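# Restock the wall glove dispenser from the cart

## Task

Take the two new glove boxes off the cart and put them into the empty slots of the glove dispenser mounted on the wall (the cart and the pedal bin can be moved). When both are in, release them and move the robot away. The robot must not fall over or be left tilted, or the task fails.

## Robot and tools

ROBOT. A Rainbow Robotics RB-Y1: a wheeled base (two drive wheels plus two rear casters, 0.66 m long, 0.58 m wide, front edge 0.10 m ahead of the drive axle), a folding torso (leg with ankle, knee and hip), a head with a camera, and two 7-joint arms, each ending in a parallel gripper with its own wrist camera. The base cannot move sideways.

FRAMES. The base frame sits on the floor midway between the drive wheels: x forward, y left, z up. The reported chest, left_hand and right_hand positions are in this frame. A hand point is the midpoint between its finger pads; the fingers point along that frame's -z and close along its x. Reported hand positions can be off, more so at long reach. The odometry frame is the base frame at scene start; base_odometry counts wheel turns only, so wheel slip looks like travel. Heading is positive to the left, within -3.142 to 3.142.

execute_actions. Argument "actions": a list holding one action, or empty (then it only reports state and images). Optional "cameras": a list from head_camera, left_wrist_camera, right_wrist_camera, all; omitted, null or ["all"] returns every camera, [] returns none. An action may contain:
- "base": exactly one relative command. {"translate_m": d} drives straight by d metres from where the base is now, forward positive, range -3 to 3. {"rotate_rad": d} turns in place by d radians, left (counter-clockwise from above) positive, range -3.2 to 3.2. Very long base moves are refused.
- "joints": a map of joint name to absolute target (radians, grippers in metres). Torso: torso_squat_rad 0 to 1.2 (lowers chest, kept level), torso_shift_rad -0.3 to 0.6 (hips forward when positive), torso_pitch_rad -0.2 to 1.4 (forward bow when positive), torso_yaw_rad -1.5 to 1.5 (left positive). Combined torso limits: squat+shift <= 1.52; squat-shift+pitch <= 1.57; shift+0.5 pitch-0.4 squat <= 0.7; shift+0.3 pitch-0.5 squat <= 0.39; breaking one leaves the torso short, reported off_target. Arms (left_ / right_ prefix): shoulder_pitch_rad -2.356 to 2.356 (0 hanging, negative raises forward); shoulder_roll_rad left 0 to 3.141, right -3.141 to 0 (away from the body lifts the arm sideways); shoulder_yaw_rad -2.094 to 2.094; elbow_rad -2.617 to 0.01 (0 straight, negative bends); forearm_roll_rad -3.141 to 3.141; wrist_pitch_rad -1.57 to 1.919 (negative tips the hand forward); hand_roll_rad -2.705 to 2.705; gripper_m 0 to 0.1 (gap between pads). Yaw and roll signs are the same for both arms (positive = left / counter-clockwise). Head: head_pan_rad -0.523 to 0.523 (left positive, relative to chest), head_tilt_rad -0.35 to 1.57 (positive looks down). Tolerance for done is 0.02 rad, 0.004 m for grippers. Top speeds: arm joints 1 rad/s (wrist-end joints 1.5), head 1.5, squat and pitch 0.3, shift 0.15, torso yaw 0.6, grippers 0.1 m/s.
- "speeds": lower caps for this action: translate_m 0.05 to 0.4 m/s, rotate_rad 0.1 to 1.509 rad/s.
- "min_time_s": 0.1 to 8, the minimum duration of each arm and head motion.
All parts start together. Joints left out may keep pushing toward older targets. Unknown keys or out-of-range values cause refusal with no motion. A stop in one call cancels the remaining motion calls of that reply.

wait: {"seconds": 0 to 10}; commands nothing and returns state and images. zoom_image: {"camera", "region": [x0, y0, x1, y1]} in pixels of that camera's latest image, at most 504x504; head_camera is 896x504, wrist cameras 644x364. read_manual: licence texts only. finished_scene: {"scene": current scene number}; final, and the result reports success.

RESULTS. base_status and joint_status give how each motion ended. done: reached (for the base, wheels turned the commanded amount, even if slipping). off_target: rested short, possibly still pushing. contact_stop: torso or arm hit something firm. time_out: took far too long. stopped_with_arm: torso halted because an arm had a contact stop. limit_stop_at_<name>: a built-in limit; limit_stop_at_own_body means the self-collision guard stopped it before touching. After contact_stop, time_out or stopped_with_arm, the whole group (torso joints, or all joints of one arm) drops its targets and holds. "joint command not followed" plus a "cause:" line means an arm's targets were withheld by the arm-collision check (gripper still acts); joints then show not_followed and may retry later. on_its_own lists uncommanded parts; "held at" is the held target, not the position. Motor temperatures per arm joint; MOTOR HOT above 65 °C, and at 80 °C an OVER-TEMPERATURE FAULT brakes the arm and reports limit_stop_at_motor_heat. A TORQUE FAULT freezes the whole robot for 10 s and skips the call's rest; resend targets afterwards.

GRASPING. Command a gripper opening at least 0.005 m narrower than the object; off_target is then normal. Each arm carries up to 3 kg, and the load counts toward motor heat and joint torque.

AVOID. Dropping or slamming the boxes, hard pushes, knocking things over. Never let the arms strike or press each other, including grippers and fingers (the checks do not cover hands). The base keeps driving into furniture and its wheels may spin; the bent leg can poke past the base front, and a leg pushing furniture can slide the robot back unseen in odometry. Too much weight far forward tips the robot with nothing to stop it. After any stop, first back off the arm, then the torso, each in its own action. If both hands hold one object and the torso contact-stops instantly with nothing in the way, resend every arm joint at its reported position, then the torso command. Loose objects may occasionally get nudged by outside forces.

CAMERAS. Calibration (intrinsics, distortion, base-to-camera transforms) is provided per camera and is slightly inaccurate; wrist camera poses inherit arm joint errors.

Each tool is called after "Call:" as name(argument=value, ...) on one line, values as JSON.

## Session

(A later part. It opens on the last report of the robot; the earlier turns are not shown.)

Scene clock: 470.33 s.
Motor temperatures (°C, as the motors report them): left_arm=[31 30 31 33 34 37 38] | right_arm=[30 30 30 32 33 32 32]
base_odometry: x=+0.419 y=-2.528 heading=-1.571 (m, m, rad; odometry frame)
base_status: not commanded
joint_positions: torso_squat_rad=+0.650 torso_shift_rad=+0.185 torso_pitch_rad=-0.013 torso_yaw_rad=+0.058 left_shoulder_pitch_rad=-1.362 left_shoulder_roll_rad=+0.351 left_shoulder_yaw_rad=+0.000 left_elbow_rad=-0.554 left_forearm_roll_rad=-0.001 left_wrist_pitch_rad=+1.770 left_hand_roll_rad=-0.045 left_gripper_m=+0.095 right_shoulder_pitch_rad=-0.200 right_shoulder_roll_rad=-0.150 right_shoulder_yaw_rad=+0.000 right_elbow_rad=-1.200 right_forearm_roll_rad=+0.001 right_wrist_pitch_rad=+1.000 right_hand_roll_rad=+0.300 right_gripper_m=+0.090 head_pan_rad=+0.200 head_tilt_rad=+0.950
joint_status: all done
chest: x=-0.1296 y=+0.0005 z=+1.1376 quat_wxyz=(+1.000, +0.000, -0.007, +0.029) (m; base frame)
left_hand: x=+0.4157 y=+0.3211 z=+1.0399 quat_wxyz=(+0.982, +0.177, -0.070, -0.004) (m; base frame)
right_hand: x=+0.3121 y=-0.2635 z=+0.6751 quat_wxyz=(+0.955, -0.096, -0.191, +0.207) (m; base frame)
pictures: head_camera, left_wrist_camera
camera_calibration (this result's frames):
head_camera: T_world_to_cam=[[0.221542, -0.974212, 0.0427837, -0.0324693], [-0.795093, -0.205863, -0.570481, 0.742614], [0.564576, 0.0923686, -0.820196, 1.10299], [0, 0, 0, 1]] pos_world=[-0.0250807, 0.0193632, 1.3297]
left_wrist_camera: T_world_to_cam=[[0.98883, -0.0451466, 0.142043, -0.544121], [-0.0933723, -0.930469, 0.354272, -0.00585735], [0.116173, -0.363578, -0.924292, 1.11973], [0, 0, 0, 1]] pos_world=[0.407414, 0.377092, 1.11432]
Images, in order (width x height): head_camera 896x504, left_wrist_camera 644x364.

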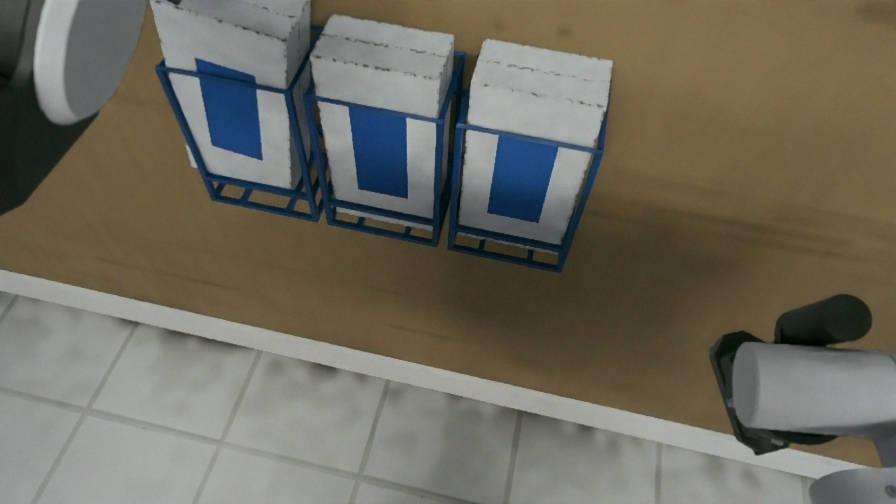

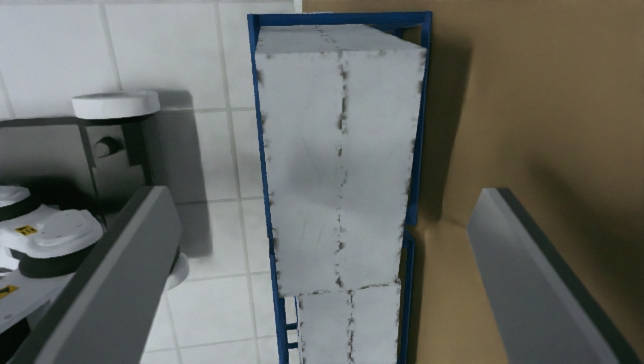

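Call:
execute_actions(actions=[{"joints":{"torso_squat_rad":0.84,"torso_shift_rad":0.24}}], cameras=["left_wrist_camera"])

Call:
execute_actions(actions=[{"joints":{"left_gripper_m":0.05}}], cameras=[])

Call:
execute_actions(actions=[{"joints":{"torso_squat_rad":0.72,"torso_shift_rad":0.215}}], cameras=[])

Call:
execute_actions(actions=[{"joints":{"left_shoulder_yaw_rad":0.08,"torso_yaw_rad":0.045},"min_time_s":1}], cameras=["head_camera"])

Scene clock: 484.10 s.
Motor temperatures (°C, as the motors report them): left_arm=[31 30 31 33 34 36 38] | right_arm=[30 30 30 32 33 32 32]
base_odometry: x=+0.419 y=-2.528 heading=-1.571 (m, m, rad; odometry frame)
base_status: not commanded
joint_positions: torso_squat_rad=+0.840 torso_shift_rad=+0.240 torso_pitch_rad=-0.014 torso_yaw_rad=+0.058 left_shoulder_pitch_rad=-1.362 left_shoulder_roll_rad=+0.351 left_shoulder_yaw_rad=+0.000 left_elbow_rad=-0.554 left_forearm_roll_rad=-0.001 left_wrist_pitch_rad=+1.770 left_hand_roll_rad=-0.045 left_gripper_m=+0.095 right_shoulder_pitch_rad=-0.200 right_shoulder_roll_rad=-0.150 right_shoulder_yaw_rad=+0.000 right_elbow_rad=-1.200 right_forearm_roll_rad=+0.001 right_wrist_pitch_rad=+1.000 right_hand_roll_rad=+0.300 right_gripper_m=+0.090 head_pan_rad=+0.200 head_tilt_rad=+0.950
joint_status: all done
chest: x=-0.1211 y=+0.0004 z=+1.0437 quat_wxyz=(+1.000, +0.000, -0.007, +0.029) (m; base frame)
left_hand: x=+0.4241 y=+0.3210 z=+0.9460 quat_wxyz=(+0.982, +0.177, -0.070, -0.004) (m; base frame)
right_hand: x=+0.3206 y=-0.2636 z=+0.5814 quat_wxyz=(+0.955, -0.096, -0.191, +0.207) (m; base frame)
pictures: left_wrist_camera
camera_calibration (this result's frames):
left_wrist_camera: T_world_to_cam=[[0.988856, -0.0450959, 0.141881, -0.538984], [-0.0932731, -0.930453, 0.354341, 0.0280369], [0.116034, -0.363626, -0.92429, 1.03195], [0, 0, 0, 1]] pos_world=[0.415851, 0.377026, 1.02036]
Images, in order (width x height): left_wrist_camera 644x364.

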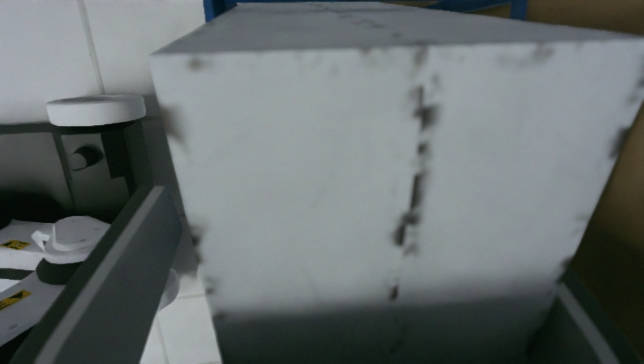

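Scene clock: 485.03 s.
Motor temperatures (°C, as the motors report them): left_arm=[31 30 31 33 34 36 38] | right_arm=[30 30 30 32 33 32 32]
base_odometry: x=+0.419 y=-2.528 heading=-1.571 (m, m, rad; odometry frame)
base_status: not commanded
joint_positions: torso_squat_rad=+0.840 torso_shift_rad=+0.240 torso_pitch_rad=-0.013 torso_yaw_rad=+0.058 left_shoulder_pitch_rad=-1.364 left_shoulder_roll_rad=+0.351 left_shoulder_yaw_rad=+0.000 left_elbow_rad=-0.556 left_forearm_roll_rad=-0.001 left_wrist_pitch_rad=+1.769 left_hand_roll_rad=-0.045 left_gripper_m=+0.061 right_shoulder_pitch_rad=-0.200 right_shoulder_roll_rad=-0.150 right_shoulder_yaw_rad=+0.000 right_elbow_rad=-1.200 right_forearm_roll_rad=+0.001 right_wrist_pitch_rad=+1.000 right_hand_roll_rad=+0.300 right_gripper_m=+0.090 head_pan_rad=+0.200 head_tilt_rad=+0.950
joint_status: left_gripper_m off_target (ended at +0.061, target +0.050)
chest: x=-0.1211 y=+0.0004 z=+1.0437 quat_wxyz=(+1.000, +0.000, -0.007, +0.029) (m; base frame)
left_hand: x=+0.4250 y=+0.3206 z=+0.9473 quat_wxyz=(+0.982, +0.177, -0.072, -0.005) (m; base frame)
right_hand: x=+0.3207 y=-0.2636 z=+0.5813 quat_wxyz=(+0.955, -0.096, -0.191, +0.207) (m; base frame)
pictures: none
No camera images: the call's "cameras" was empty. Leave "cameras" out to get every camera's image.

Scene clock: 486.20 s.
Motor temperatures (°C, as the motors report them): left_arm=[31 30 31 33 34 35 38] | right_arm=[30 30 30 32 33 32 32]
base_odometry: x=+0.419 y=-2.528 heading=-1.571 (m, m, rad; odometry frame)
base_status: not commanded
joint_positions: torso_squat_rad=+0.720 torso_shift_rad=+0.215 torso_pitch_rad=-0.013 torso_yaw_rad=+0.058 left_shoulder_pitch_rad=-1.362 left_shoulder_roll_rad=+0.350 left_shoulder_yaw_rad=+0.000 left_elbow_rad=-0.554 left_forearm_roll_rad=+0.000 left_wrist_pitch_rad=+1.770 left_hand_roll_rad=-0.045 left_gripper_m=+0.061 right_shoulder_pitch_rad=-0.200 right_shoulder_roll_rad=-0.150 right_shoulder_yaw_rad=+0.000 right_elbow_rad=-1.200 right_forearm_roll_rad=+0.001 right_wrist_pitch_rad=+1.000 right_hand_roll_rad=+0.300 right_gripper_m=+0.090 head_pan_rad=+0.200 head_tilt_rad=+0.950
joint_status: all done
chest: x=-0.1197 y=+0.0005 z=+1.1040 quat_wxyz=(+1.000, +0.000, -0.007, +0.029) (m; base frame)
left_hand: x=+0.4254 y=+0.3208 z=+1.0055 quat_wxyz=(+0.982, +0.177, -0.069, -0.005) (m; base frame)
right_hand: x=+0.3218 y=-0.2635 z=+0.6415 quat_wxyz=(+0.955, -0.096, -0.191, +0.207) (m; base frame)
pictures: none
No camera images: the call's "cameras" was empty. Leave "cameras" out to get every camera's image.

Scene clock: 487.50 s.
Motor temperatures (°C, as the motors report them): left_arm=[31 30 31 33 34 35 38] | right_arm=[30 30 30 32 33 32 32]
base_odometry: x=+0.419 y=-2.528 heading=-1.571 (m, m, rad; odometry frame)
base_status: not commanded
joint_positions: torso_squat_rad=+0.720 torso_shift_rad=+0.215 torso_pitch_rad=-0.013 torso_yaw_rad=+0.045 left_shoulder_pitch_rad=-1.361 left_shoulder_roll_rad=+0.351 left_shoulder_yaw_rad=+0.079 left_elbow_rad=-0.554 left_forearm_roll_rad=-0.001 left_wrist_pitch_rad=+1.770 left_hand_roll_rad=-0.045 left_gripper_m=+0.061 right_shoulder_pitch_rad=-0.200 right_shoulder_roll_rad=-0.150 right_shoulder_yaw_rad=+0.000 right_elbow_rad=-1.200 right_forearm_roll_rad=+0.001 right_wrist_pitch_rad=+1.000 right_hand_roll_rad=+0.300 right_gripper_m=+0.090 head_pan_rad=+0.200 head_tilt_rad=+0.950
joint_status: all done
chest: x=-0.1198 y=+0.0006 z=+1.1040 quat_wxyz=(+1.000, +0.000, -0.007, +0.023) (m; base frame)
left_hand: x=+0.4295 y=+0.3090 z=+1.0039 quat_wxyz=(+0.987, +0.139, -0.074, +0.000) (m; base frame)
right_hand: x=+0.3185 y=-0.2690 z=+0.6415 quat_wxyz=(+0.956, -0.098, -0.190, +0.201) (m; base frame)
pictures: head_camera
camera_calibration (this result's frames):
head_camera: T_world_to_cam=[[0.209308, -0.976909, 0.0428755, -0.0346436], [-0.797701, -0.195943, -0.570332, 0.730835], [0.565564, 0.0851734, -0.820294, 1.07008], [0, 0, 0, 1]] pos_world=[-0.0149617, 0.0182159, 1.29609]
Images, in order (width x height): head_camera 896x504.

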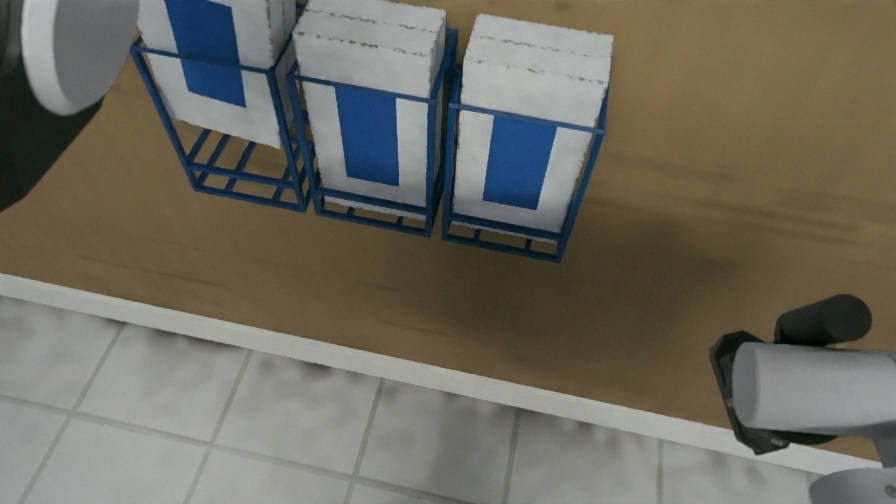

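Call:
execute_actions(actions=[{"joints":{"left_wrist_pitch_rad":1.83},"min_time_s":1}], cameras=[])

Call:
execute_actions(actions=[{"joints":{"torso_squat_rad":0.88,"torso_shift_rad":0.25}}], cameras=["head_camera"])

Call:
execute_actions(actions=[{"joints":{"left_gripper_m":0.09}}], cameras=[])

Call:
execute_actions(actions=[{"joints":{"torso_squat_rad":0.5,"torso_shift_rad":0.17}}], cameras=["head_camera","left_wrist_camera"])

Scene clock: 498.80 s.
Motor temperatures (°C, as the motors report them): left_arm=[31 30 31 33 34 35 38] | right_arm=[30 30 30 32 33 32 32]
base_odometry: x=+0.419 y=-2.528 heading=-1.571 (m, m, rad; odometry frame)
base_status: not commanded
joint_positions: torso_squat_rad=+0.720 torso_shift_rad=+0.215 torso_pitch_rad=-0.013 torso_yaw_rad=+0.045 left_shoulder_pitch_rad=-1.363 left_shoulder_roll_rad=+0.352 left_shoulder_yaw_rad=+0.079 left_elbow_rad=-0.556 left_forearm_roll_rad=-0.001 left_wrist_pitch_rad=+1.828 left_hand_roll_rad=-0.045 left_gripper_m=+0.061 right_shoulder_pitch_rad=-0.200 right_shoulder_roll_rad=-0.150 right_shoulder_yaw_rad=+0.000 right_elbow_rad=-1.200 right_forearm_roll_rad=+0.001 right_wrist_pitch_rad=+1.000 right_hand_roll_rad=+0.300 right_gripper_m=+0.090 head_pan_rad=+0.200 head_tilt_rad=+0.950
joint_status: all done
chest: x=-0.1198 y=+0.0006 z=+1.1040 quat_wxyz=(+1.000, +0.000, -0.007, +0.022) (m; base frame)
left_hand: x=+0.4169 y=+0.3081 z=+1.0036 quat_wxyz=(+0.989, +0.138, -0.047, +0.004) (m; base frame)
right_hand: x=+0.3185 y=-0.2690 z=+0.6415 quat_wxyz=(+0.956, -0.098, -0.190, +0.201) (m; base frame)
pictures: none
No camera images: the call's "cameras" was empty. Leave "cameras" out to get every camera's image.

Scene clock: 500.13 s.
Motor temperatures (°C, as the motors report them): left_arm=[31 30 31 33 34 36 38] | right_arm=[30 30 30 32 33 32 32]
base_odometry: x=+0.419 y=-2.528 heading=-1.571 (m, m, rad; odometry frame)
base_status: not commanded
joint_positions: torso_squat_rad=+0.880 torso_shift_rad=+0.250 torso_pitch_rad=-0.014 torso_yaw_rad=+0.045 left_shoulder_pitch_rad=-1.373 left_shoulder_roll_rad=+0.356 left_shoulder_yaw_rad=+0.079 left_elbow_rad=-0.561 left_forearm_roll_rad=-0.002 left_wrist_pitch_rad=+1.825 left_hand_roll_rad=-0.045 left_gripper_m=+0.062 right_shoulder_pitch_rad=-0.200 right_shoulder_roll_rad=-0.150 right_shoulder_yaw_rad=+0.000 right_elbow_rad=-1.200 right_forearm_roll_rad=+0.001 right_wrist_pitch_rad=+1.000 right_hand_roll_rad=+0.300 right_gripper_m=+0.090 head_pan_rad=+0.200 head_tilt_rad=+0.950
joint_status: all done
chest: x=-0.1222 y=+0.0002 z=+1.0221 quat_wxyz=(+1.000, +0.000, -0.007, +0.022) (m; base frame)
left_hand: x=+0.4182 y=+0.3082 z=+0.9302 quat_wxyz=(+0.989, +0.140, -0.057, +0.005) (m; base frame)
right_hand: x=+0.3166 y=-0.2692 z=+0.5599 quat_wxyz=(+0.956, -0.097, -0.191, +0.201) (m; base frame)
pictures: head_camera
camera_calibration (this result's frames):
head_camera: T_world_to_cam=[[0.208892, -0.977017, 0.0424446, -0.0305919], [-0.797018, -0.195236, -0.571528, 0.683405], [0.56668, 0.0855587, -0.819484, 1.00356], [0, 0, 0, 1]] pos_world=[-0.0176225, 0.0176731, 1.21429]
Images, in order (width x height): head_camera 896x504.

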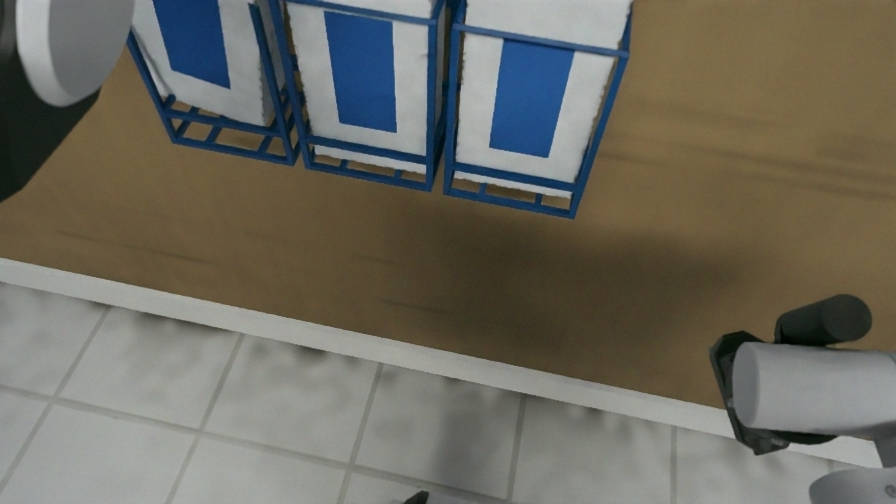

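Scene clock: 501.03 s.
Motor temperatures (°C, as the motors report them): left_arm=[31 30 31 33 34 37 38] | right_arm=[30 30 30 32 33 32 32]
base_odometry: x=+0.419 y=-2.528 heading=-1.571 (m, m, rad; odometry frame)
base_status: not commanded
joint_positions: torso_squat_rad=+0.880 torso_shift_rad=+0.250 torso_pitch_rad=-0.014 torso_yaw_rad=+0.045 left_shoulder_pitch_rad=-1.365 left_shoulder_roll_rad=+0.352 left_shoulder_yaw_rad=+0.080 left_elbow_rad=-0.556 left_forearm_roll_rad=-0.001 left_wrist_pitch_rad=+1.829 left_hand_roll_rad=-0.045 left_gripper_m=+0.090 right_shoulder_pitch_rad=-0.200 right_shoulder_roll_rad=-0.150 right_shoulder_yaw_rad=+0.000 right_elbow_rad=-1.200 right_forearm_roll_rad=+0.001 right_wrist_pitch_rad=+1.000 right_hand_roll_rad=+0.300 right_gripper_m=+0.090 head_pan_rad=+0.200 head_tilt_rad=+0.950
joint_status: all done
chest: x=-0.1220 y=+0.0003 z=+1.0221 quat_wxyz=(+1.000, +0.000, -0.007, +0.022) (m; base frame)
left_hand: x=+0.4152 y=+0.3077 z=+0.9235 quat_wxyz=(+0.989, +0.138, -0.048, +0.004) (m; base frame)
right_hand: x=+0.3165 y=-0.2692 z=+0.5597 quat_wxyz=(+0.956, -0.098, -0.191, +0.201) (m; base frame)
pictures: none
No camera images: the call's "cameras" was empty. Leave "cameras" out to get every camera's image.

Scene clock: 503.17 s.
Motor temperatures (°C, as the motors report them): left_arm=[31 30 31 33 34 37 38] | right_arm=[30 30 30 32 33 32 32]
base_odometry: x=+0.419 y=-2.528 heading=-1.571 (m, m, rad; odometry frame)
base_status: not commanded
joint_positions: torso_squat_rad=+0.500 torso_shift_rad=+0.170 torso_pitch_rad=-0.013 torso_yaw_rad=+0.045 left_shoulder_pitch_rad=-1.362 left_shoulder_roll_rad=+0.351 left_shoulder_yaw_rad=+0.080 left_elbow_rad=-0.554 left_forearm_roll_rad=-0.001 left_wrist_pitch_rad=+1.830 left_hand_roll_rad=-0.045 left_gripper_m=+0.090 right_shoulder_pitch_rad=-0.200 right_shoulder_roll_rad=-0.150 right_shoulder_yaw_rad=+0.000 right_elbow_rad=-1.200 right_forearm_roll_rad=+0.001 right_wrist_pitch_rad=+1.000 right_hand_roll_rad=+0.300 right_gripper_m=+0.090 head_pan_rad=+0.200 head_tilt_rad=+0.950
joint_status: all done
chest: x=-0.1282 y=+0.0005 z=+1.1953 quat_wxyz=(+1.000, +0.000, -0.007, +0.022) (m; base frame)
left_hand: x=+0.4077 y=+0.3080 z=+1.0939 quat_wxyz=(+0.989, +0.138, -0.045, +0.004) (m; base frame)
right_hand: x=+0.3101 y=-0.2690 z=+0.7328 quat_wxyz=(+0.956, -0.098, -0.190, +0.201) (m; base frame)
pictures: head_camera, left_wrist_camera
camera_calibration (this result's frames):
head_camera: T_world_to_cam=[[0.209118, -0.976959, 0.0426797, -0.0366265], [-0.797628, -0.195657, -0.570532, 0.776397], [0.565737, 0.0852663, -0.820165, 1.14964], [0, 0, 0, 1]] pos_world=[-0.0234558, 0.0181, 1.38741]
left_wrist_camera: T_world_to_cam=[[0.995119, -0.0154227, 0.097468, -0.507466], [-0.0562953, -0.899944, 0.432356, -0.147841], [0.0810476, -0.435733, -0.89642, 1.17184], [0, 0, 0, 1]] pos_world=[0.401691, 0.369732, 1.16384]
Images, in order (width x height): head_camera 896x504, left_wrist_camera 644x364.

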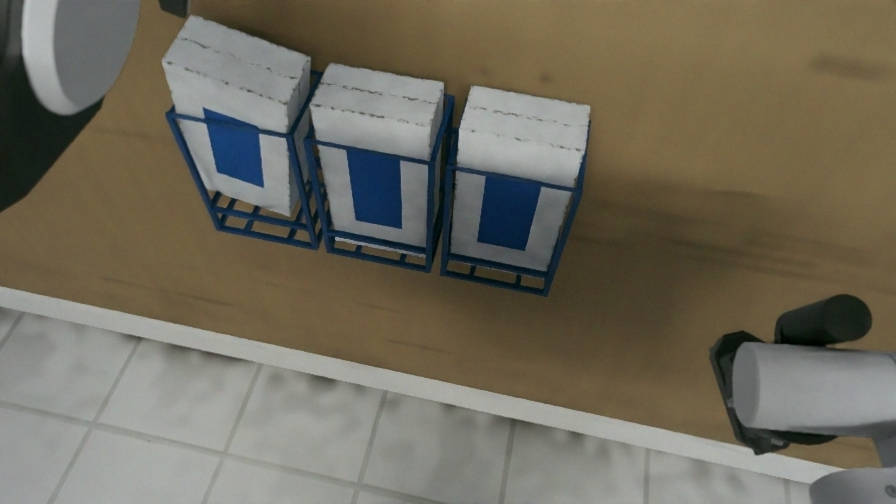

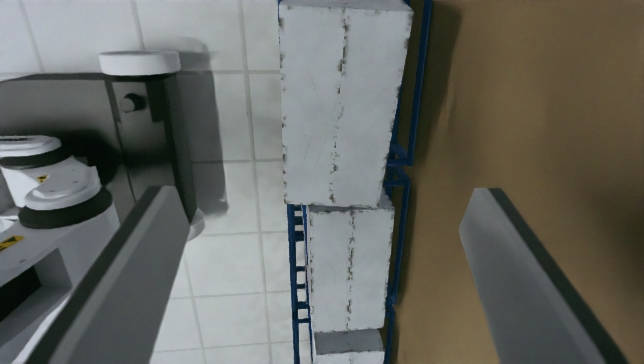

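Call:
execute_actions(actions=[{"joints":{"left_gripper_m":0.0,"torso_yaw_rad":0.09}}])

Call:
execute_actions(actions=[{"joints":{"torso_squat_rad":0.8,"torso_shift_rad":0.24}}])

Scene clock: 517.77 s.
Motor temperatures (°C, as the motors report them): left_arm=[31 30 31 33 34 35 38] | right_arm=[30 30 30 32 33 32 32]
base_odometry: x=+0.419 y=-2.528 heading=-1.571 (m, m, rad; odometry frame)
base_status: not commanded
joint_positions: torso_squat_rad=+0.500 torso_shift_rad=+0.170 torso_pitch_rad=-0.013 torso_yaw_rad=+0.090 left_shoulder_pitch_rad=-1.362 left_shoulder_roll_rad=+0.351 left_shoulder_yaw_rad=+0.080 left_elbow_rad=-0.554 left_forearm_roll_rad=-0.001 left_wrist_pitch_rad=+1.830 left_hand_roll_rad=-0.045 left_gripper_m=+0.000 right_shoulder_pitch_rad=-0.200 right_shoulder_roll_rad=-0.150 right_shoulder_yaw_rad=+0.000 right_elbow_rad=-1.200 right_forearm_roll_rad=+0.001 right_wrist_pitch_rad=+1.000 right_hand_roll_rad=+0.300 right_gripper_m=+0.090 head_pan_rad=+0.200 head_tilt_rad=+0.950
joint_status: all done
chest: x=-0.1282 y=+0.0006 z=+1.1953 quat_wxyz=(+0.999, +0.000, -0.007, +0.045) (m; base frame)
left_hand: x=+0.3933 y=+0.3317 z=+1.0936 quat_wxyz=(+0.989, +0.138, -0.042, +0.026) (m; base frame)
right_hand: x=+0.3218 y=-0.2492 z=+0.7330 quat_wxyz=(+0.951, -0.094, -0.192, +0.223) (m; base frame)
pictures: head_camera, left_wrist_camera, right_wrist_camera
camera_calibration (this result's frames):
head_camera: T_world_to_cam=[[0.252952, -0.966507, 0.0433503, -0.0317588], [-0.787991, -0.231814, -0.57038, 0.777483], [0.561325, 0.110119, -0.820237, 1.14914], [0, 0, 0, 1]] pos_world=[-0.0243555, 0.0229948, 1.3874]
left_wrist_camera: T_world_to_cam=[[0.994825, 0.0293665, 0.0972618, -0.507234], [-0.0157396, -0.901211, 0.433095, -0.143502], [0.100372, -0.432384, -0.896085, 1.17397], [0, 0, 0, 1]] pos_world=[0.384517, 0.393177, 1.16346]
right_wrist_camera: T_world_to_cam=[[-0.813768, -0.46393, -0.350073, 0.40483], [-0.576511, 0.720631, 0.385132, 0.111428], [0.073599, 0.515229, -0.853887, 0.820523], [0, 0, 0, 1]] pos_world=[0.333287, -0.315243, 0.799439]
Images, in order (width x height): head_camera 896x504, left_wrist_camera 644x364, right_wrist_camera 644x364.

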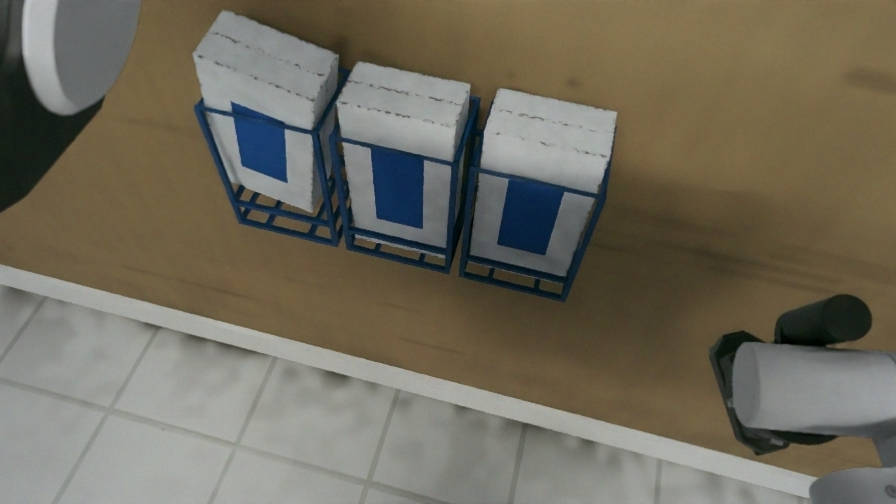

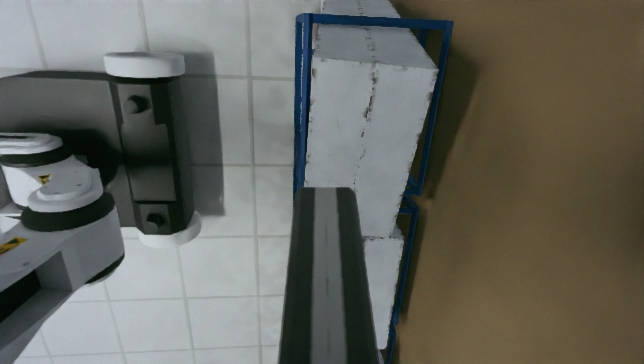

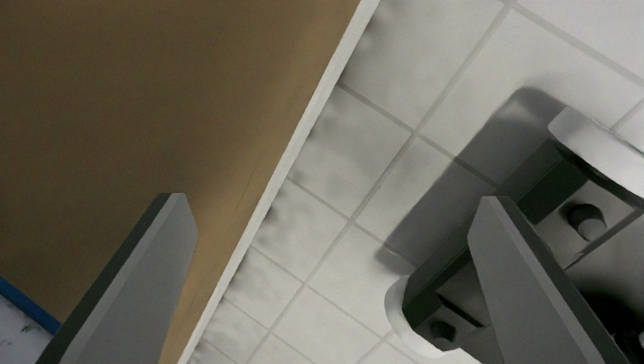

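Scene clock: 519.60 s.
Motor temperatures (°C, as the motors report them): left_arm=[31 30 31 33 34 35 38] | right_arm=[30 30 30 32 33 32 32]
base_odometry: x=+0.419 y=-2.527 heading=-1.571 (m, m, rad; odometry frame)
base_status: not commanded
joint_positions: torso_squat_rad=+0.800 torso_shift_rad=+0.239 torso_pitch_rad=-0.016 torso_yaw_rad=+0.090 left_shoulder_pitch_rad=-1.368 left_shoulder_roll_rad=+0.353 left_shoulder_yaw_rad=+0.080 left_elbow_rad=-0.557 left_forearm_roll_rad=-0.001 left_wrist_pitch_rad=+1.830 left_hand_roll_rad=-0.045 left_gripper_m=+0.001 right_shoulder_pitch_rad=-0.200 right_shoulder_roll_rad=-0.150 right_shoulder_yaw_rad=+0.000 right_elbow_rad=-1.200 right_forearm_roll_rad=+0.001 right_wrist_pitch_rad=+1.000 right_hand_roll_rad=+0.300 right_gripper_m=+0.090 head_pan_rad=+0.200 head_tilt_rad=+0.950
joint_status: all done
chest: x=-0.1175 y=+0.0001 z=+1.0636 quat_wxyz=(+0.999, +0.000, -0.008, +0.045) (m; base frame)
left_hand: x=+0.4059 y=+0.3312 z=+0.9679 quat_wxyz=(+0.989, +0.139, -0.047, +0.027) (m; base frame)
right_hand: x=+0.3337 y=-0.2493 z=+0.6022 quat_wxyz=(+0.951, -0.093, -0.194, +0.222) (m; base frame)
pictures: head_camera, left_wrist_camera, right_wrist_camera
camera_calibration (this result's frames):
head_camera: T_world_to_cam=[[0.252854, -0.966539, 0.0432057, -0.0290958], [-0.786573, -0.231366, -0.572515, 0.713166], [0.563354, 0.110778, -0.818755, 1.03378], [0, 0, 0, 1]] pos_world=[-0.0140688, 0.0223598, 1.25597]
left_wrist_camera: T_world_to_cam=[[0.99368, 0.0282609, 0.108636, -0.517704], [-0.0213977, -0.902355, 0.430463, -0.084061], [0.110194, -0.430067, -0.896047, 1.05507], [0, 0, 0, 1]] pos_world=[0.396372, 0.392527, 1.03781]
right_wrist_camera: T_world_to_cam=[[-0.812893, -0.463658, -0.352458, 0.369896], [-0.577472, 0.720318, 0.384277, 0.169503], [0.0757086, 0.515911, -0.85329, 0.707128], [0, 0, 0, 1]] pos_world=[0.345033, -0.315406, 0.668622]
Images, in order (width x height): head_camera 896x504, left_wrist_camera 644x364, right_wrist_camera 644x364.

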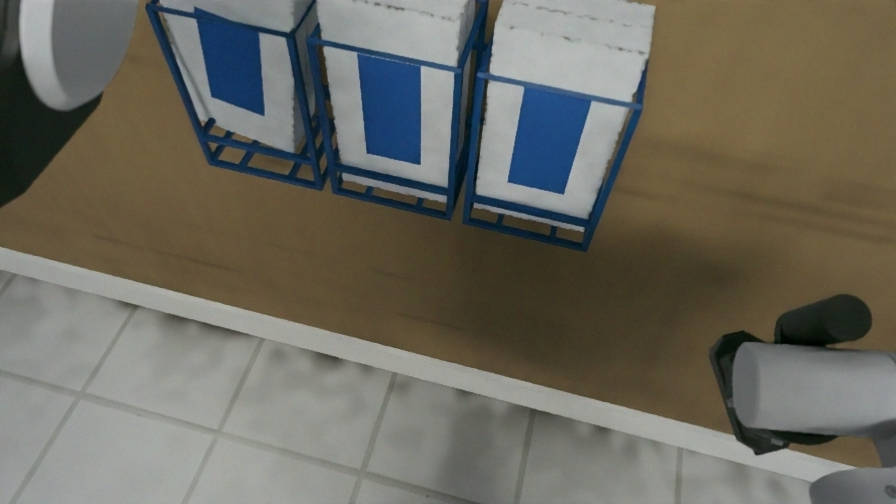

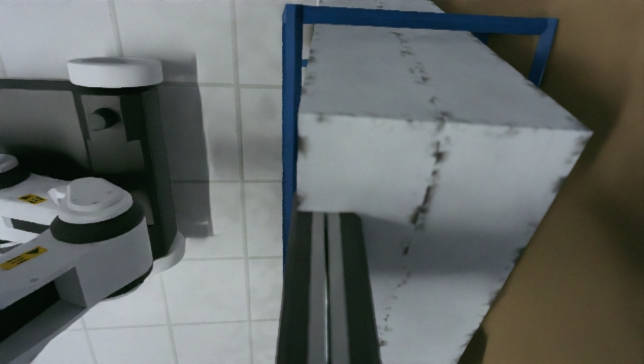

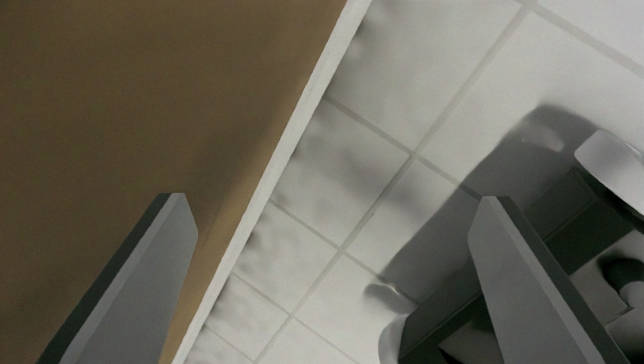

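Call:
execute_actions(actions=[{"joints":{"torso_shift_rad":0.29,"torso_yaw_rad":0.12}}], cameras=[])

Call:
execute_actions(actions=[{"joints":{"torso_squat_rad":0.9,"torso_yaw_rad":0.09},"min_time_s":2}], cameras=["head_camera","left_wrist_camera"])

Scene clock: 528.83 s.
Motor temperatures (°C, as the motors report them): left_arm=[31 30 31 33 34 35 38] | right_arm=[30 30 30 32 33 32 32]
base_odometry: x=+0.419 y=-2.528 heading=-1.571 (m, m, rad; odometry frame)
base_status: not commanded
joint_positions: torso_squat_rad=+0.800 torso_shift_rad=+0.290 torso_pitch_rad=-0.013 torso_yaw_rad=+0.120 left_shoulder_pitch_rad=-1.362 left_shoulder_roll_rad=+0.351 left_shoulder_yaw_rad=+0.080 left_elbow_rad=-0.554 left_forearm_roll_rad=-0.001 left_wrist_pitch_rad=+1.830 left_hand_roll_rad=-0.045 left_gripper_m=+0.000 right_shoulder_pitch_rad=-0.200 right_shoulder_roll_rad=-0.150 right_shoulder_yaw_rad=+0.000 right_elbow_rad=-1.200 right_forearm_roll_rad=+0.001 right_wrist_pitch_rad=+1.000 right_hand_roll_rad=+0.300 right_gripper_m=+0.090 head_pan_rad=+0.200 head_tilt_rad=+0.950
joint_status: all done
chest: x=-0.0927 y=+0.0005 z=+1.0572 quat_wxyz=(+0.998, -0.001, -0.007, +0.060) (m; base frame)
left_hand: x=+0.4187 y=+0.3470 z=+0.9555 quat_wxyz=(+0.989, +0.139, -0.040, +0.041) (m; base frame)
right_hand: x=+0.3645 y=-0.2359 z=+0.5950 quat_wxyz=(+0.948, -0.091, -0.194, +0.237) (m; base frame)
pictures: none
No camera images: the call's "cameras" was empty. Leave "cameras" out to get every camera's image.

action 0: "min_time_s" has no arm or head joint beside it: it slows only arm and head motions. Command such a joint too, or leave it out

Call:
execute_actions(actions=[{"joints":{"torso_squat_rad":0.87,"torso_yaw_rad":0.1}}], cameras=["head_camera","left_wrist_camera"])

Scene clock: 532.47 s.
Motor temperatures (°C, as the motors report them): left_arm=[31 30 31 33 34 35 38] | right_arm=[30 30 30 32 33 32 32]
base_odometry: x=+0.419 y=-2.528 heading=-1.571 (m, m, rad; odometry frame)
base_status: not commanded
joint_positions: torso_squat_rad=+0.870 torso_shift_rad=+0.289 torso_pitch_rad=-0.015 torso_yaw_rad=+0.100 left_shoulder_pitch_rad=-1.366 left_shoulder_roll_rad=+0.353 left_shoulder_yaw_rad=+0.080 left_elbow_rad=-0.557 left_forearm_roll_rad=-0.001 left_wrist_pitch_rad=+1.830 left_hand_roll_rad=-0.045 left_gripper_m=+0.000 right_shoulder_pitch_rad=-0.200 right_shoulder_roll_rad=-0.150 right_shoulder_yaw_rad=+0.000 right_elbow_rad=-1.200 right_forearm_roll_rad=+0.001 right_wrist_pitch_rad=+1.000 right_hand_roll_rad=+0.300 right_gripper_m=+0.090 head_pan_rad=+0.200 head_tilt_rad=+0.950
joint_status: all done
chest: x=-0.1039 y=+0.0004 z=+1.0225 quat_wxyz=(+0.999, +0.000, -0.008, +0.050) (m; base frame)
left_hand: x=+0.4155 y=+0.3373 z=+0.9249 quat_wxyz=(+0.989, +0.139, -0.045, +0.032) (m; base frame)
right_hand: x=+0.3494 y=-0.2448 z=+0.5609 quat_wxyz=(+0.950, -0.093, -0.194, +0.227) (m; base frame)
pictures: head_camera, left_wrist_camera
camera_calibration (this result's frames):
head_camera: T_world_to_cam=[[0.262749, -0.963875, 0.0436878, -0.0299837], [-0.784592, -0.239793, -0.571765, 0.699755], [0.561586, 0.115954, -0.819253, 0.992721], [0, 0, 0, 1]] pos_world=[-0.000598189, 0.0237857, 1.2147]
left_wrist_camera: T_world_to_cam=[[0.993571, 0.0396085, 0.106055, -0.524207], [-0.0100705, -0.902163, 0.431278, -0.0653695], [0.112761, -0.429574, -0.895964, 1.01684], [0, 0, 0, 1]] pos_world=[0.405519, 0.398595, 0.994835]
Images, in order (width x height): head_camera 896x504, left_wrist_camera 644x364.

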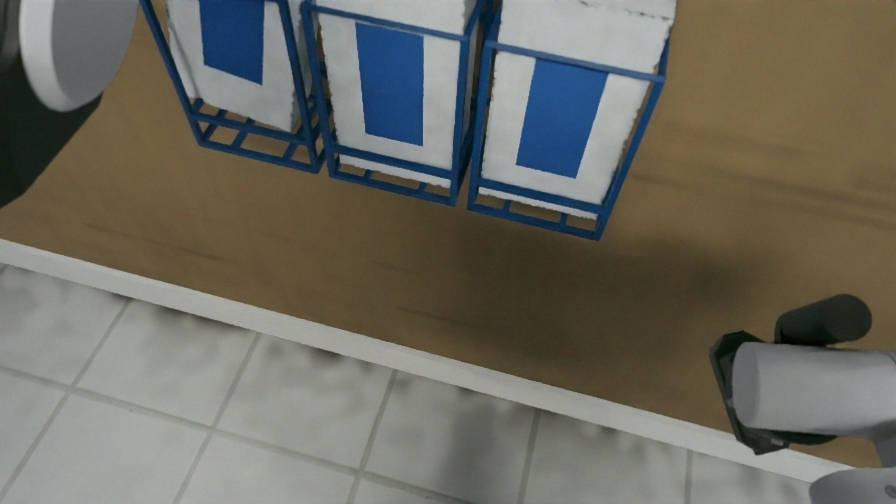

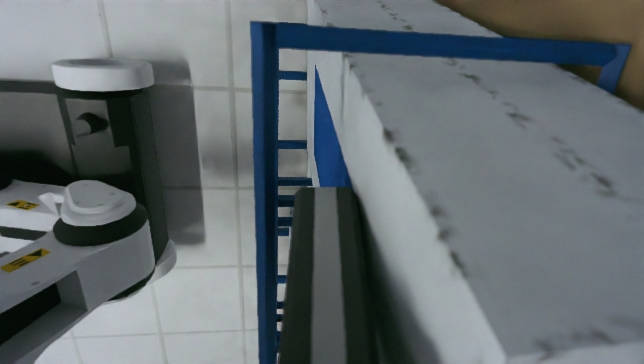

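Call:
execute_actions(actions=[{"joints":{"torso_squat_rad":0.76}}], cameras=[])

Call:
execute_actions(actions=[{"joints":{"left_wrist_pitch_rad":1.7,"torso_yaw_rad":0.08,"head_tilt_rad":0.8}}], cameras=[])

Call:
execute_actions(actions=[{"joints":{"torso_squat_rad":0.86}}], cameras=["head_camera","left_wrist_camera"])

Scene clock: 543.37 s.
Motor temperatures (°C, as the motors report them): left_arm=[30 29 31 33 34 35 38] | right_arm=[30 30 30 32 33 32 32]
base_odometry: x=+0.419 y=-2.527 heading=-1.571 (m, m, rad; odometry frame)
base_status: not commanded
joint_positions: torso_squat_rad=+0.760 torso_shift_rad=+0.290 torso_pitch_rad=-0.013 torso_yaw_rad=+0.100 left_shoulder_pitch_rad=-1.361 left_shoulder_roll_rad=+0.351 left_shoulder_yaw_rad=+0.080 left_elbow_rad=-0.553 left_forearm_roll_rad=-0.001 left_wrist_pitch_rad=+1.831 left_hand_roll_rad=-0.045 left_gripper_m=+0.000 right_shoulder_pitch_rad=-0.200 right_shoulder_roll_rad=-0.150 right_shoulder_yaw_rad=+0.000 right_elbow_rad=-1.200 right_forearm_roll_rad=+0.001 right_wrist_pitch_rad=+1.000 right_hand_roll_rad=+0.300 right_gripper_m=+0.090 head_pan_rad=+0.200 head_tilt_rad=+0.950
joint_status: all done
chest: x=-0.0871 y=+0.0005 z=+1.0761 quat_wxyz=(+0.999, +0.000, -0.007, +0.050) (m; base frame)
left_hand: x=+0.4304 y=+0.3371 z=+0.9735 quat_wxyz=(+0.989, +0.138, -0.040, +0.032) (m; base frame)
right_hand: x=+0.3654 y=-0.2448 z=+0.6138 quat_wxyz=(+0.950, -0.093, -0.193, +0.227) (m; base frame)
pictures: none
No camera images: the call's "cameras" was empty. Leave "cameras" out to get every camera's image.

Scene clock: 553.57 s.
Motor temperatures (°C, as the motors report them): left_arm=[32 29 31 34 34 46 38] | right_arm=[30 30 30 32 33 32 32]
TORQUE FAULT: left_wrist_pitch_rad reached its load limit. The robot stopped for 10 seconds, dropped its targets and accepts commands again. The stop added 9.4 s to the call and to motion_time.
base_odometry: x=+0.419 y=-2.527 heading=-1.570 (m, m, rad; odometry frame)
base_status: not commanded
joint_positions: torso_squat_rad=+0.761 torso_shift_rad=+0.288 torso_pitch_rad=-0.017 torso_yaw_rad=+0.086 left_shoulder_pitch_rad=-1.355 left_shoulder_roll_rad=+0.355 left_shoulder_yaw_rad=+0.079 left_elbow_rad=-0.547 left_forearm_roll_rad=-0.002 left_wrist_pitch_rad=+1.796 left_hand_roll_rad=-0.045 left_gripper_m=+0.000 right_shoulder_pitch_rad=-0.200 right_shoulder_roll_rad=-0.150 right_shoulder_yaw_rad=+0.000 right_elbow_rad=-1.200 right_forearm_roll_rad=+0.001 right_wrist_pitch_rad=+1.000 right_hand_roll_rad=+0.300 right_gripper_m=+0.090 head_pan_rad=+0.200 head_tilt_rad=+0.799
joint_status: left_wrist_pitch_rad contact_stop (moved -0.035 of -0.131); the others done
on_its_own: left_wrist_pitch_rad is held at +1.792, not at your +1.700, since a contact_stop
chest: x=-0.0893 y=+0.0005 z=+1.0761 quat_wxyz=(+0.999, -0.001, -0.008, +0.043) (m; base frame)
left_hand: x=+0.4385 y=+0.3346 z=+0.9725 quat_wxyz=(+0.988, +0.141, -0.054, +0.026) (m; base frame)
right_hand: x=+0.3613 y=-0.2510 z=+0.6154 quat_wxyz=(+0.951, -0.094, -0.194, +0.221) (m; base frame)
pictures: none
No camera images: the call's "cameras" was empty. Leave "cameras" out to get every camera's image.

not run: a stop came earlier in this reply.

Call:
execute_actions(actions=[{"joints":{"left_wrist_pitch_rad":1.86}}], cameras=[])

Call:
execute_actions(actions=[{"joints":{"torso_squat_rad":0.55,"torso_shift_rad":0.2}}], cameras=["head_camera","left_wrist_camera"])

Scene clock: 558.00 s.
Motor temperatures (°C, as the motors report them): left_arm=[32 29 31 35 34 50 38] | right_arm=[30 30 30 32 33 32 32]
base_odometry: x=+0.419 y=-2.527 heading=-1.570 (m, m, rad; odometry frame)
base_status: not commanded
joint_positions: torso_squat_rad=+0.760 torso_shift_rad=+0.288 torso_pitch_rad=-0.016 torso_yaw_rad=+0.085 left_shoulder_pitch_rad=-1.357 left_shoulder_roll_rad=+0.354 left_shoulder_yaw_rad=+0.079 left_elbow_rad=-0.550 left_forearm_roll_rad=-0.002 left_wrist_pitch_rad=+1.860 left_hand_roll_rad=-0.045 left_gripper_m=+0.000 right_shoulder_pitch_rad=-0.200 right_shoulder_roll_rad=-0.150 right_shoulder_yaw_rad=+0.000 right_elbow_rad=-1.200 right_forearm_roll_rad=+0.001 right_wrist_pitch_rad=+1.000 right_hand_roll_rad=+0.300 right_gripper_m=+0.090 head_pan_rad=+0.200 head_tilt_rad=+0.799
joint_status: all done
chest: x=-0.0886 y=+0.0005 z=+1.0761 quat_wxyz=(+0.999, +0.000, -0.008, +0.043) (m; base frame)
left_hand: x=+0.4258 y=+0.3315 z=+0.9720 quat_wxyz=(+0.990, +0.138, -0.024, +0.029) (m; base frame)
right_hand: x=+0.3613 y=-0.2513 z=+0.6149 quat_wxyz=(+0.951, -0.094, -0.193, +0.220) (m; base frame)
pictures: none
No camera images: the call's "cameras" was empty. Leave "cameras" out to get every camera's image.

Scene clock: 559.50 s.
Motor temperatures (°C, as the motors report them): left_arm=[32 29 31 35 34 49 38] | right_arm=[30 30 30 32 33 32 32]
base_odometry: x=+0.419 y=-2.528 heading=-1.570 (m, m, rad; odometry frame)
base_status: not commanded
joint_positions: torso_squat_rad=+0.550 torso_shift_rad=+0.200 torso_pitch_rad=-0.015 torso_yaw_rad=+0.085 left_shoulder_pitch_rad=-1.357 left_shoulder_roll_rad=+0.353 left_shoulder_yaw_rad=+0.079 left_elbow_rad=-0.550 left_forearm_roll_rad=-0.002 left_wrist_pitch_rad=+1.860 left_hand_roll_rad=-0.045 left_gripper_m=+0.000 right_shoulder_pitch_rad=-0.200 right_shoulder_roll_rad=-0.150 right_shoulder_yaw_rad=+0.000 right_elbow_rad=-1.200 right_forearm_roll_rad=+0.001 right_wrist_pitch_rad=+1.000 right_hand_roll_rad=+0.300 right_gripper_m=+0.090 head_pan_rad=+0.200 head_tilt_rad=+0.799
joint_status: all done
chest: x=-0.1143 y=+0.0006 z=+1.1748 quat_wxyz=(+0.999, +0.000, -0.008, +0.043) (m; base frame)
left_hand: x=+0.4002 y=+0.3314 z=+1.0706 quat_wxyz=(+0.990, +0.138, -0.024, +0.028) (m; base frame)
right_hand: x=+0.3355 y=-0.2513 z=+0.7133 quat_wxyz=(+0.951, -0.094, -0.193, +0.220) (m; base frame)
pictures: head_camera, left_wrist_camera
camera_calibration (this result's frames):
head_camera: T_world_to_cam=[[0.243095, -0.969244, 0.0383416, -0.0283733], [-0.695895, -0.2018, -0.689208, 0.948514], [0.675748, 0.140861, -0.723549, 1.0026], [0, 0, 0, 1]] pos_world=[-0.0105393, 0.0226828, 1.38024]
left_wrist_camera: T_world_to_cam=[[0.997271, 0.0384064, 0.0630468, -0.479224], [0.00716944, -0.900367, 0.435072, -0.145261], [0.0734749, -0.433433, -0.898185, 1.16595], [0, 0, 0, 1]] pos_world=[0.39329, 0.392978, 1.14065]
Images, in order (width x height): head_camera 896x504, left_wrist_camera 644x364.

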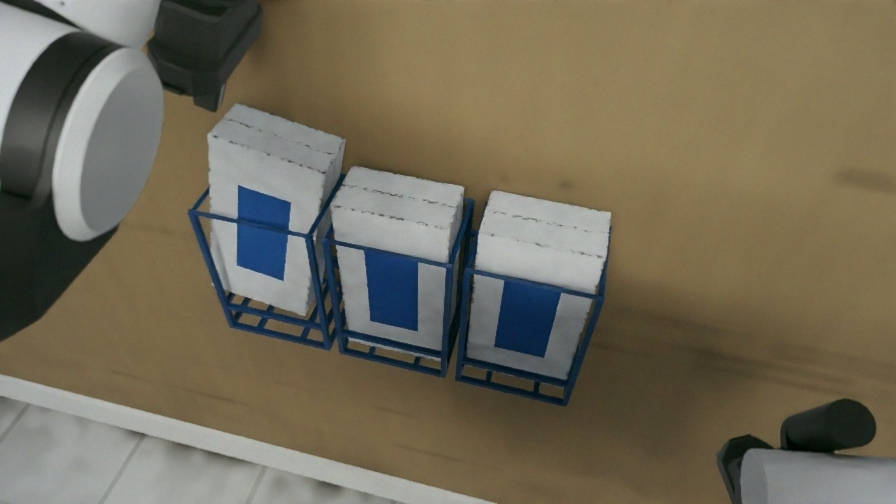

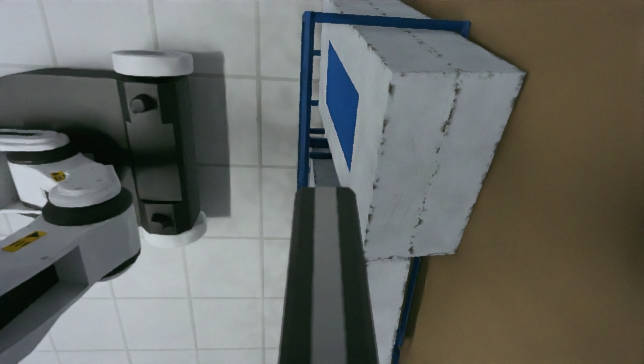

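Call:
execute_actions(actions=[{"joints":{"left_wrist_pitch_rad":1.6,"torso_shift_rad":0.22,"torso_yaw_rad":0.1}}], cameras=[])

Call:
execute_actions(actions=[{"joints":{"torso_squat_rad":0.72,"torso_shift_rad":0.29}}], cameras=["head_camera","left_wrist_camera"])

Scene clock: 577.33 s.
Motor temperatures (°C, as the motors report them): left_arm=[33 30 31 35 34 47 38] | right_arm=[30 30 30 32 33 32 32]
TORQUE FAULT: left_wrist_pitch_rad reached its load limit. The robot stopped for 10 seconds, dropped its targets and accepts commands again. The stop added 9.4 s to the call and to motion_time.
base_odometry: x=+0.419 y=-2.527 heading=-1.571 (m, m, rad; odometry frame)
base_status: not commanded
joint_positions: torso_squat_rad=+0.551 torso_shift_rad=+0.215 torso_pitch_rad=-0.019 torso_yaw_rad=+0.099 left_shoulder_pitch_rad=-1.353 left_shoulder_roll_rad=+0.350 left_shoulder_yaw_rad=+0.079 left_elbow_rad=-0.547 left_forearm_roll_rad=-0.001 left_wrist_pitch_rad=+1.636 left_hand_roll_rad=-0.046 left_gripper_m=+0.000 right_shoulder_pitch_rad=-0.200 right_shoulder_roll_rad=-0.150 right_shoulder_yaw_rad=+0.000 right_elbow_rad=-1.200 right_forearm_roll_rad=+0.001 right_wrist_pitch_rad=+1.000 right_hand_roll_rad=+0.300 right_gripper_m=+0.090 head_pan_rad=+0.200 head_tilt_rad=+0.799
joint_status: torso_shift_rad contact_stop (moved +0.015 of +0.020); torso_yaw_rad contact_stop (moved +0.013 of +0.015); left_wrist_pitch_rad contact_stop (moved -0.224 of -0.260)
on_its_own: left_wrist_pitch_rad is held at +1.633, not at your +1.600, since a contact_stop
chest: x=-0.1067 y=+0.0005 z=+1.1727 quat_wxyz=(+0.999, -0.001, -0.009, +0.049) (m; base frame)
left_hand: x=+0.4532 y=+0.3409 z=+1.0756 quat_wxyz=(+0.981, +0.145, -0.131, +0.018) (m; base frame)
right_hand: x=+0.3480 y=-0.2454 z=+0.7130 quat_wxyz=(+0.950, -0.093, -0.195, +0.226) (m; base frame)
pictures: none
No camera images: the call's "cameras" was empty. Leave "cameras" out to get every camera's image.

not run: a stop came earlier in this reply.

Call:
execute_actions(actions=[{"joints":{"left_wrist_pitch_rad":1.7}}], cameras=[])

Call:
execute_actions(actions=[{"joints":{"torso_squat_rad":0.72,"torso_shift_rad":0.245}}], cameras=["head_camera","left_wrist_camera"])

Scene clock: 581.87 s.
Motor temperatures (°C, as the motors report them): left_arm=[33 30 31 35 34 47 38] | right_arm=[30 30 30 32 33 32 32]
base_odometry: x=+0.419 y=-2.528 heading=-1.571 (m, m, rad; odometry frame)
base_status: not commanded
joint_positions: torso_squat_rad=+0.550 torso_shift_rad=+0.215 torso_pitch_rad=-0.018 torso_yaw_rad=+0.098 left_shoulder_pitch_rad=-1.354 left_shoulder_roll_rad=+0.351 left_shoulder_yaw_rad=+0.079 left_elbow_rad=-0.548 left_forearm_roll_rad=-0.001 left_wrist_pitch_rad=+1.700 left_hand_roll_rad=-0.046 left_gripper_m=+0.000 right_shoulder_pitch_rad=-0.200 right_shoulder_roll_rad=-0.150 right_shoulder_yaw_rad=+0.000 right_elbow_rad=-1.200 right_forearm_roll_rad=+0.001 right_wrist_pitch_rad=+1.000 right_hand_roll_rad=+0.300 right_gripper_m=+0.090 head_pan_rad=+0.200 head_tilt_rad=+0.799
joint_status: all done
chest: x=-0.1060 y=+0.0005 z=+1.1727 quat_wxyz=(+0.999, -0.001, -0.009, +0.049) (m; base frame)
left_hand: x=+0.4399 y=+0.3402 z=+1.0725 quat_wxyz=(+0.984, +0.143, -0.100, +0.023) (m; base frame)
right_hand: x=+0.3482 y=-0.2455 z=+0.7125 quat_wxyz=(+0.950, -0.093, -0.195, +0.226) (m; base frame)
pictures: none
No camera images: the call's "cameras" was empty. Leave "cameras" out to get every camera's image.

Scene clock: 583.23 s.
Motor temperatures (°C, as the motors report them): left_arm=[33 30 31 35 34 46 38] | right_arm=[30 30 30 32 33 32 32]
base_odometry: x=+0.419 y=-2.528 heading=-1.571 (m, m, rad; odometry frame)
base_status: not commanded
joint_positions: torso_squat_rad=+0.720 torso_shift_rad=+0.245 torso_pitch_rad=-0.018 torso_yaw_rad=+0.098 left_shoulder_pitch_rad=-1.355 left_shoulder_roll_rad=+0.351 left_shoulder_yaw_rad=+0.079 left_elbow_rad=-0.548 left_forearm_roll_rad=-0.001 left_wrist_pitch_rad=+1.700 left_hand_roll_rad=-0.046 left_gripper_m=+0.000 right_shoulder_pitch_rad=-0.200 right_shoulder_roll_rad=-0.150 right_shoulder_yaw_rad=+0.000 right_elbow_rad=-1.200 right_forearm_roll_rad=+0.001 right_wrist_pitch_rad=+1.000 right_hand_roll_rad=+0.300 right_gripper_m=+0.090 head_pan_rad=+0.200 head_tilt_rad=+0.799
joint_status: all done
chest: x=-0.1059 y=+0.0005 z=+1.1004 quat_wxyz=(+0.999, -0.001, -0.009, +0.049) (m; base frame)
left_hand: x=+0.4400 y=+0.3402 z=+1.0004 quat_wxyz=(+0.984, +0.143, -0.101, +0.023) (m; base frame)
right_hand: x=+0.3483 y=-0.2455 z=+0.6402 quat_wxyz=(+0.950, -0.093, -0.195, +0.226) (m; base frame)
pictures: head_camera, left_wrist_camera
camera_calibration (this result's frames):
head_camera: T_world_to_cam=[[0.255573, -0.966002, 0.0390268, -0.02715], [-0.691526, -0.210868, -0.690888, 0.905396], [0.675628, 0.149584, -0.721908, 0.941386], [0, 0, 0, 1]] pos_world=[-0.00298327, 0.0238753, 1.30618]
left_wrist_camera: T_world_to_cam=[[0.977263, 0.00532763, 0.211963, -0.643765], [-0.0848912, -0.906231, 0.414172, -0.043688], [0.194294, -0.422749, -0.885174, 1.03393], [0, 0, 0, 1]] pos_world=[0.424532, 0.400932, 1.06976]
Images, in order (width x height): head_camera 896x504, left_wrist_camera 644x364.

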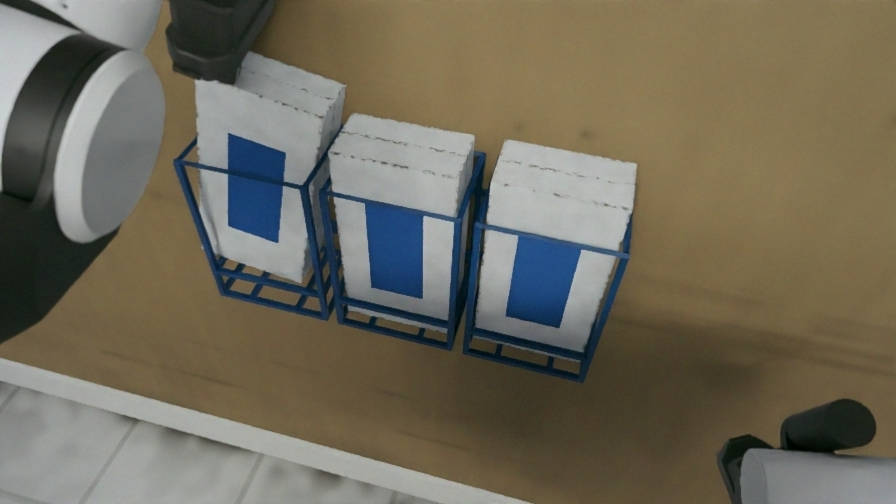

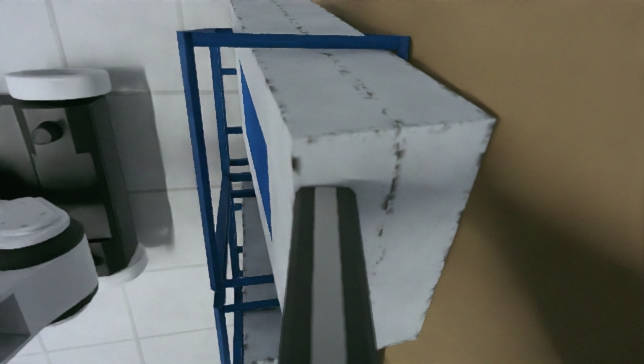

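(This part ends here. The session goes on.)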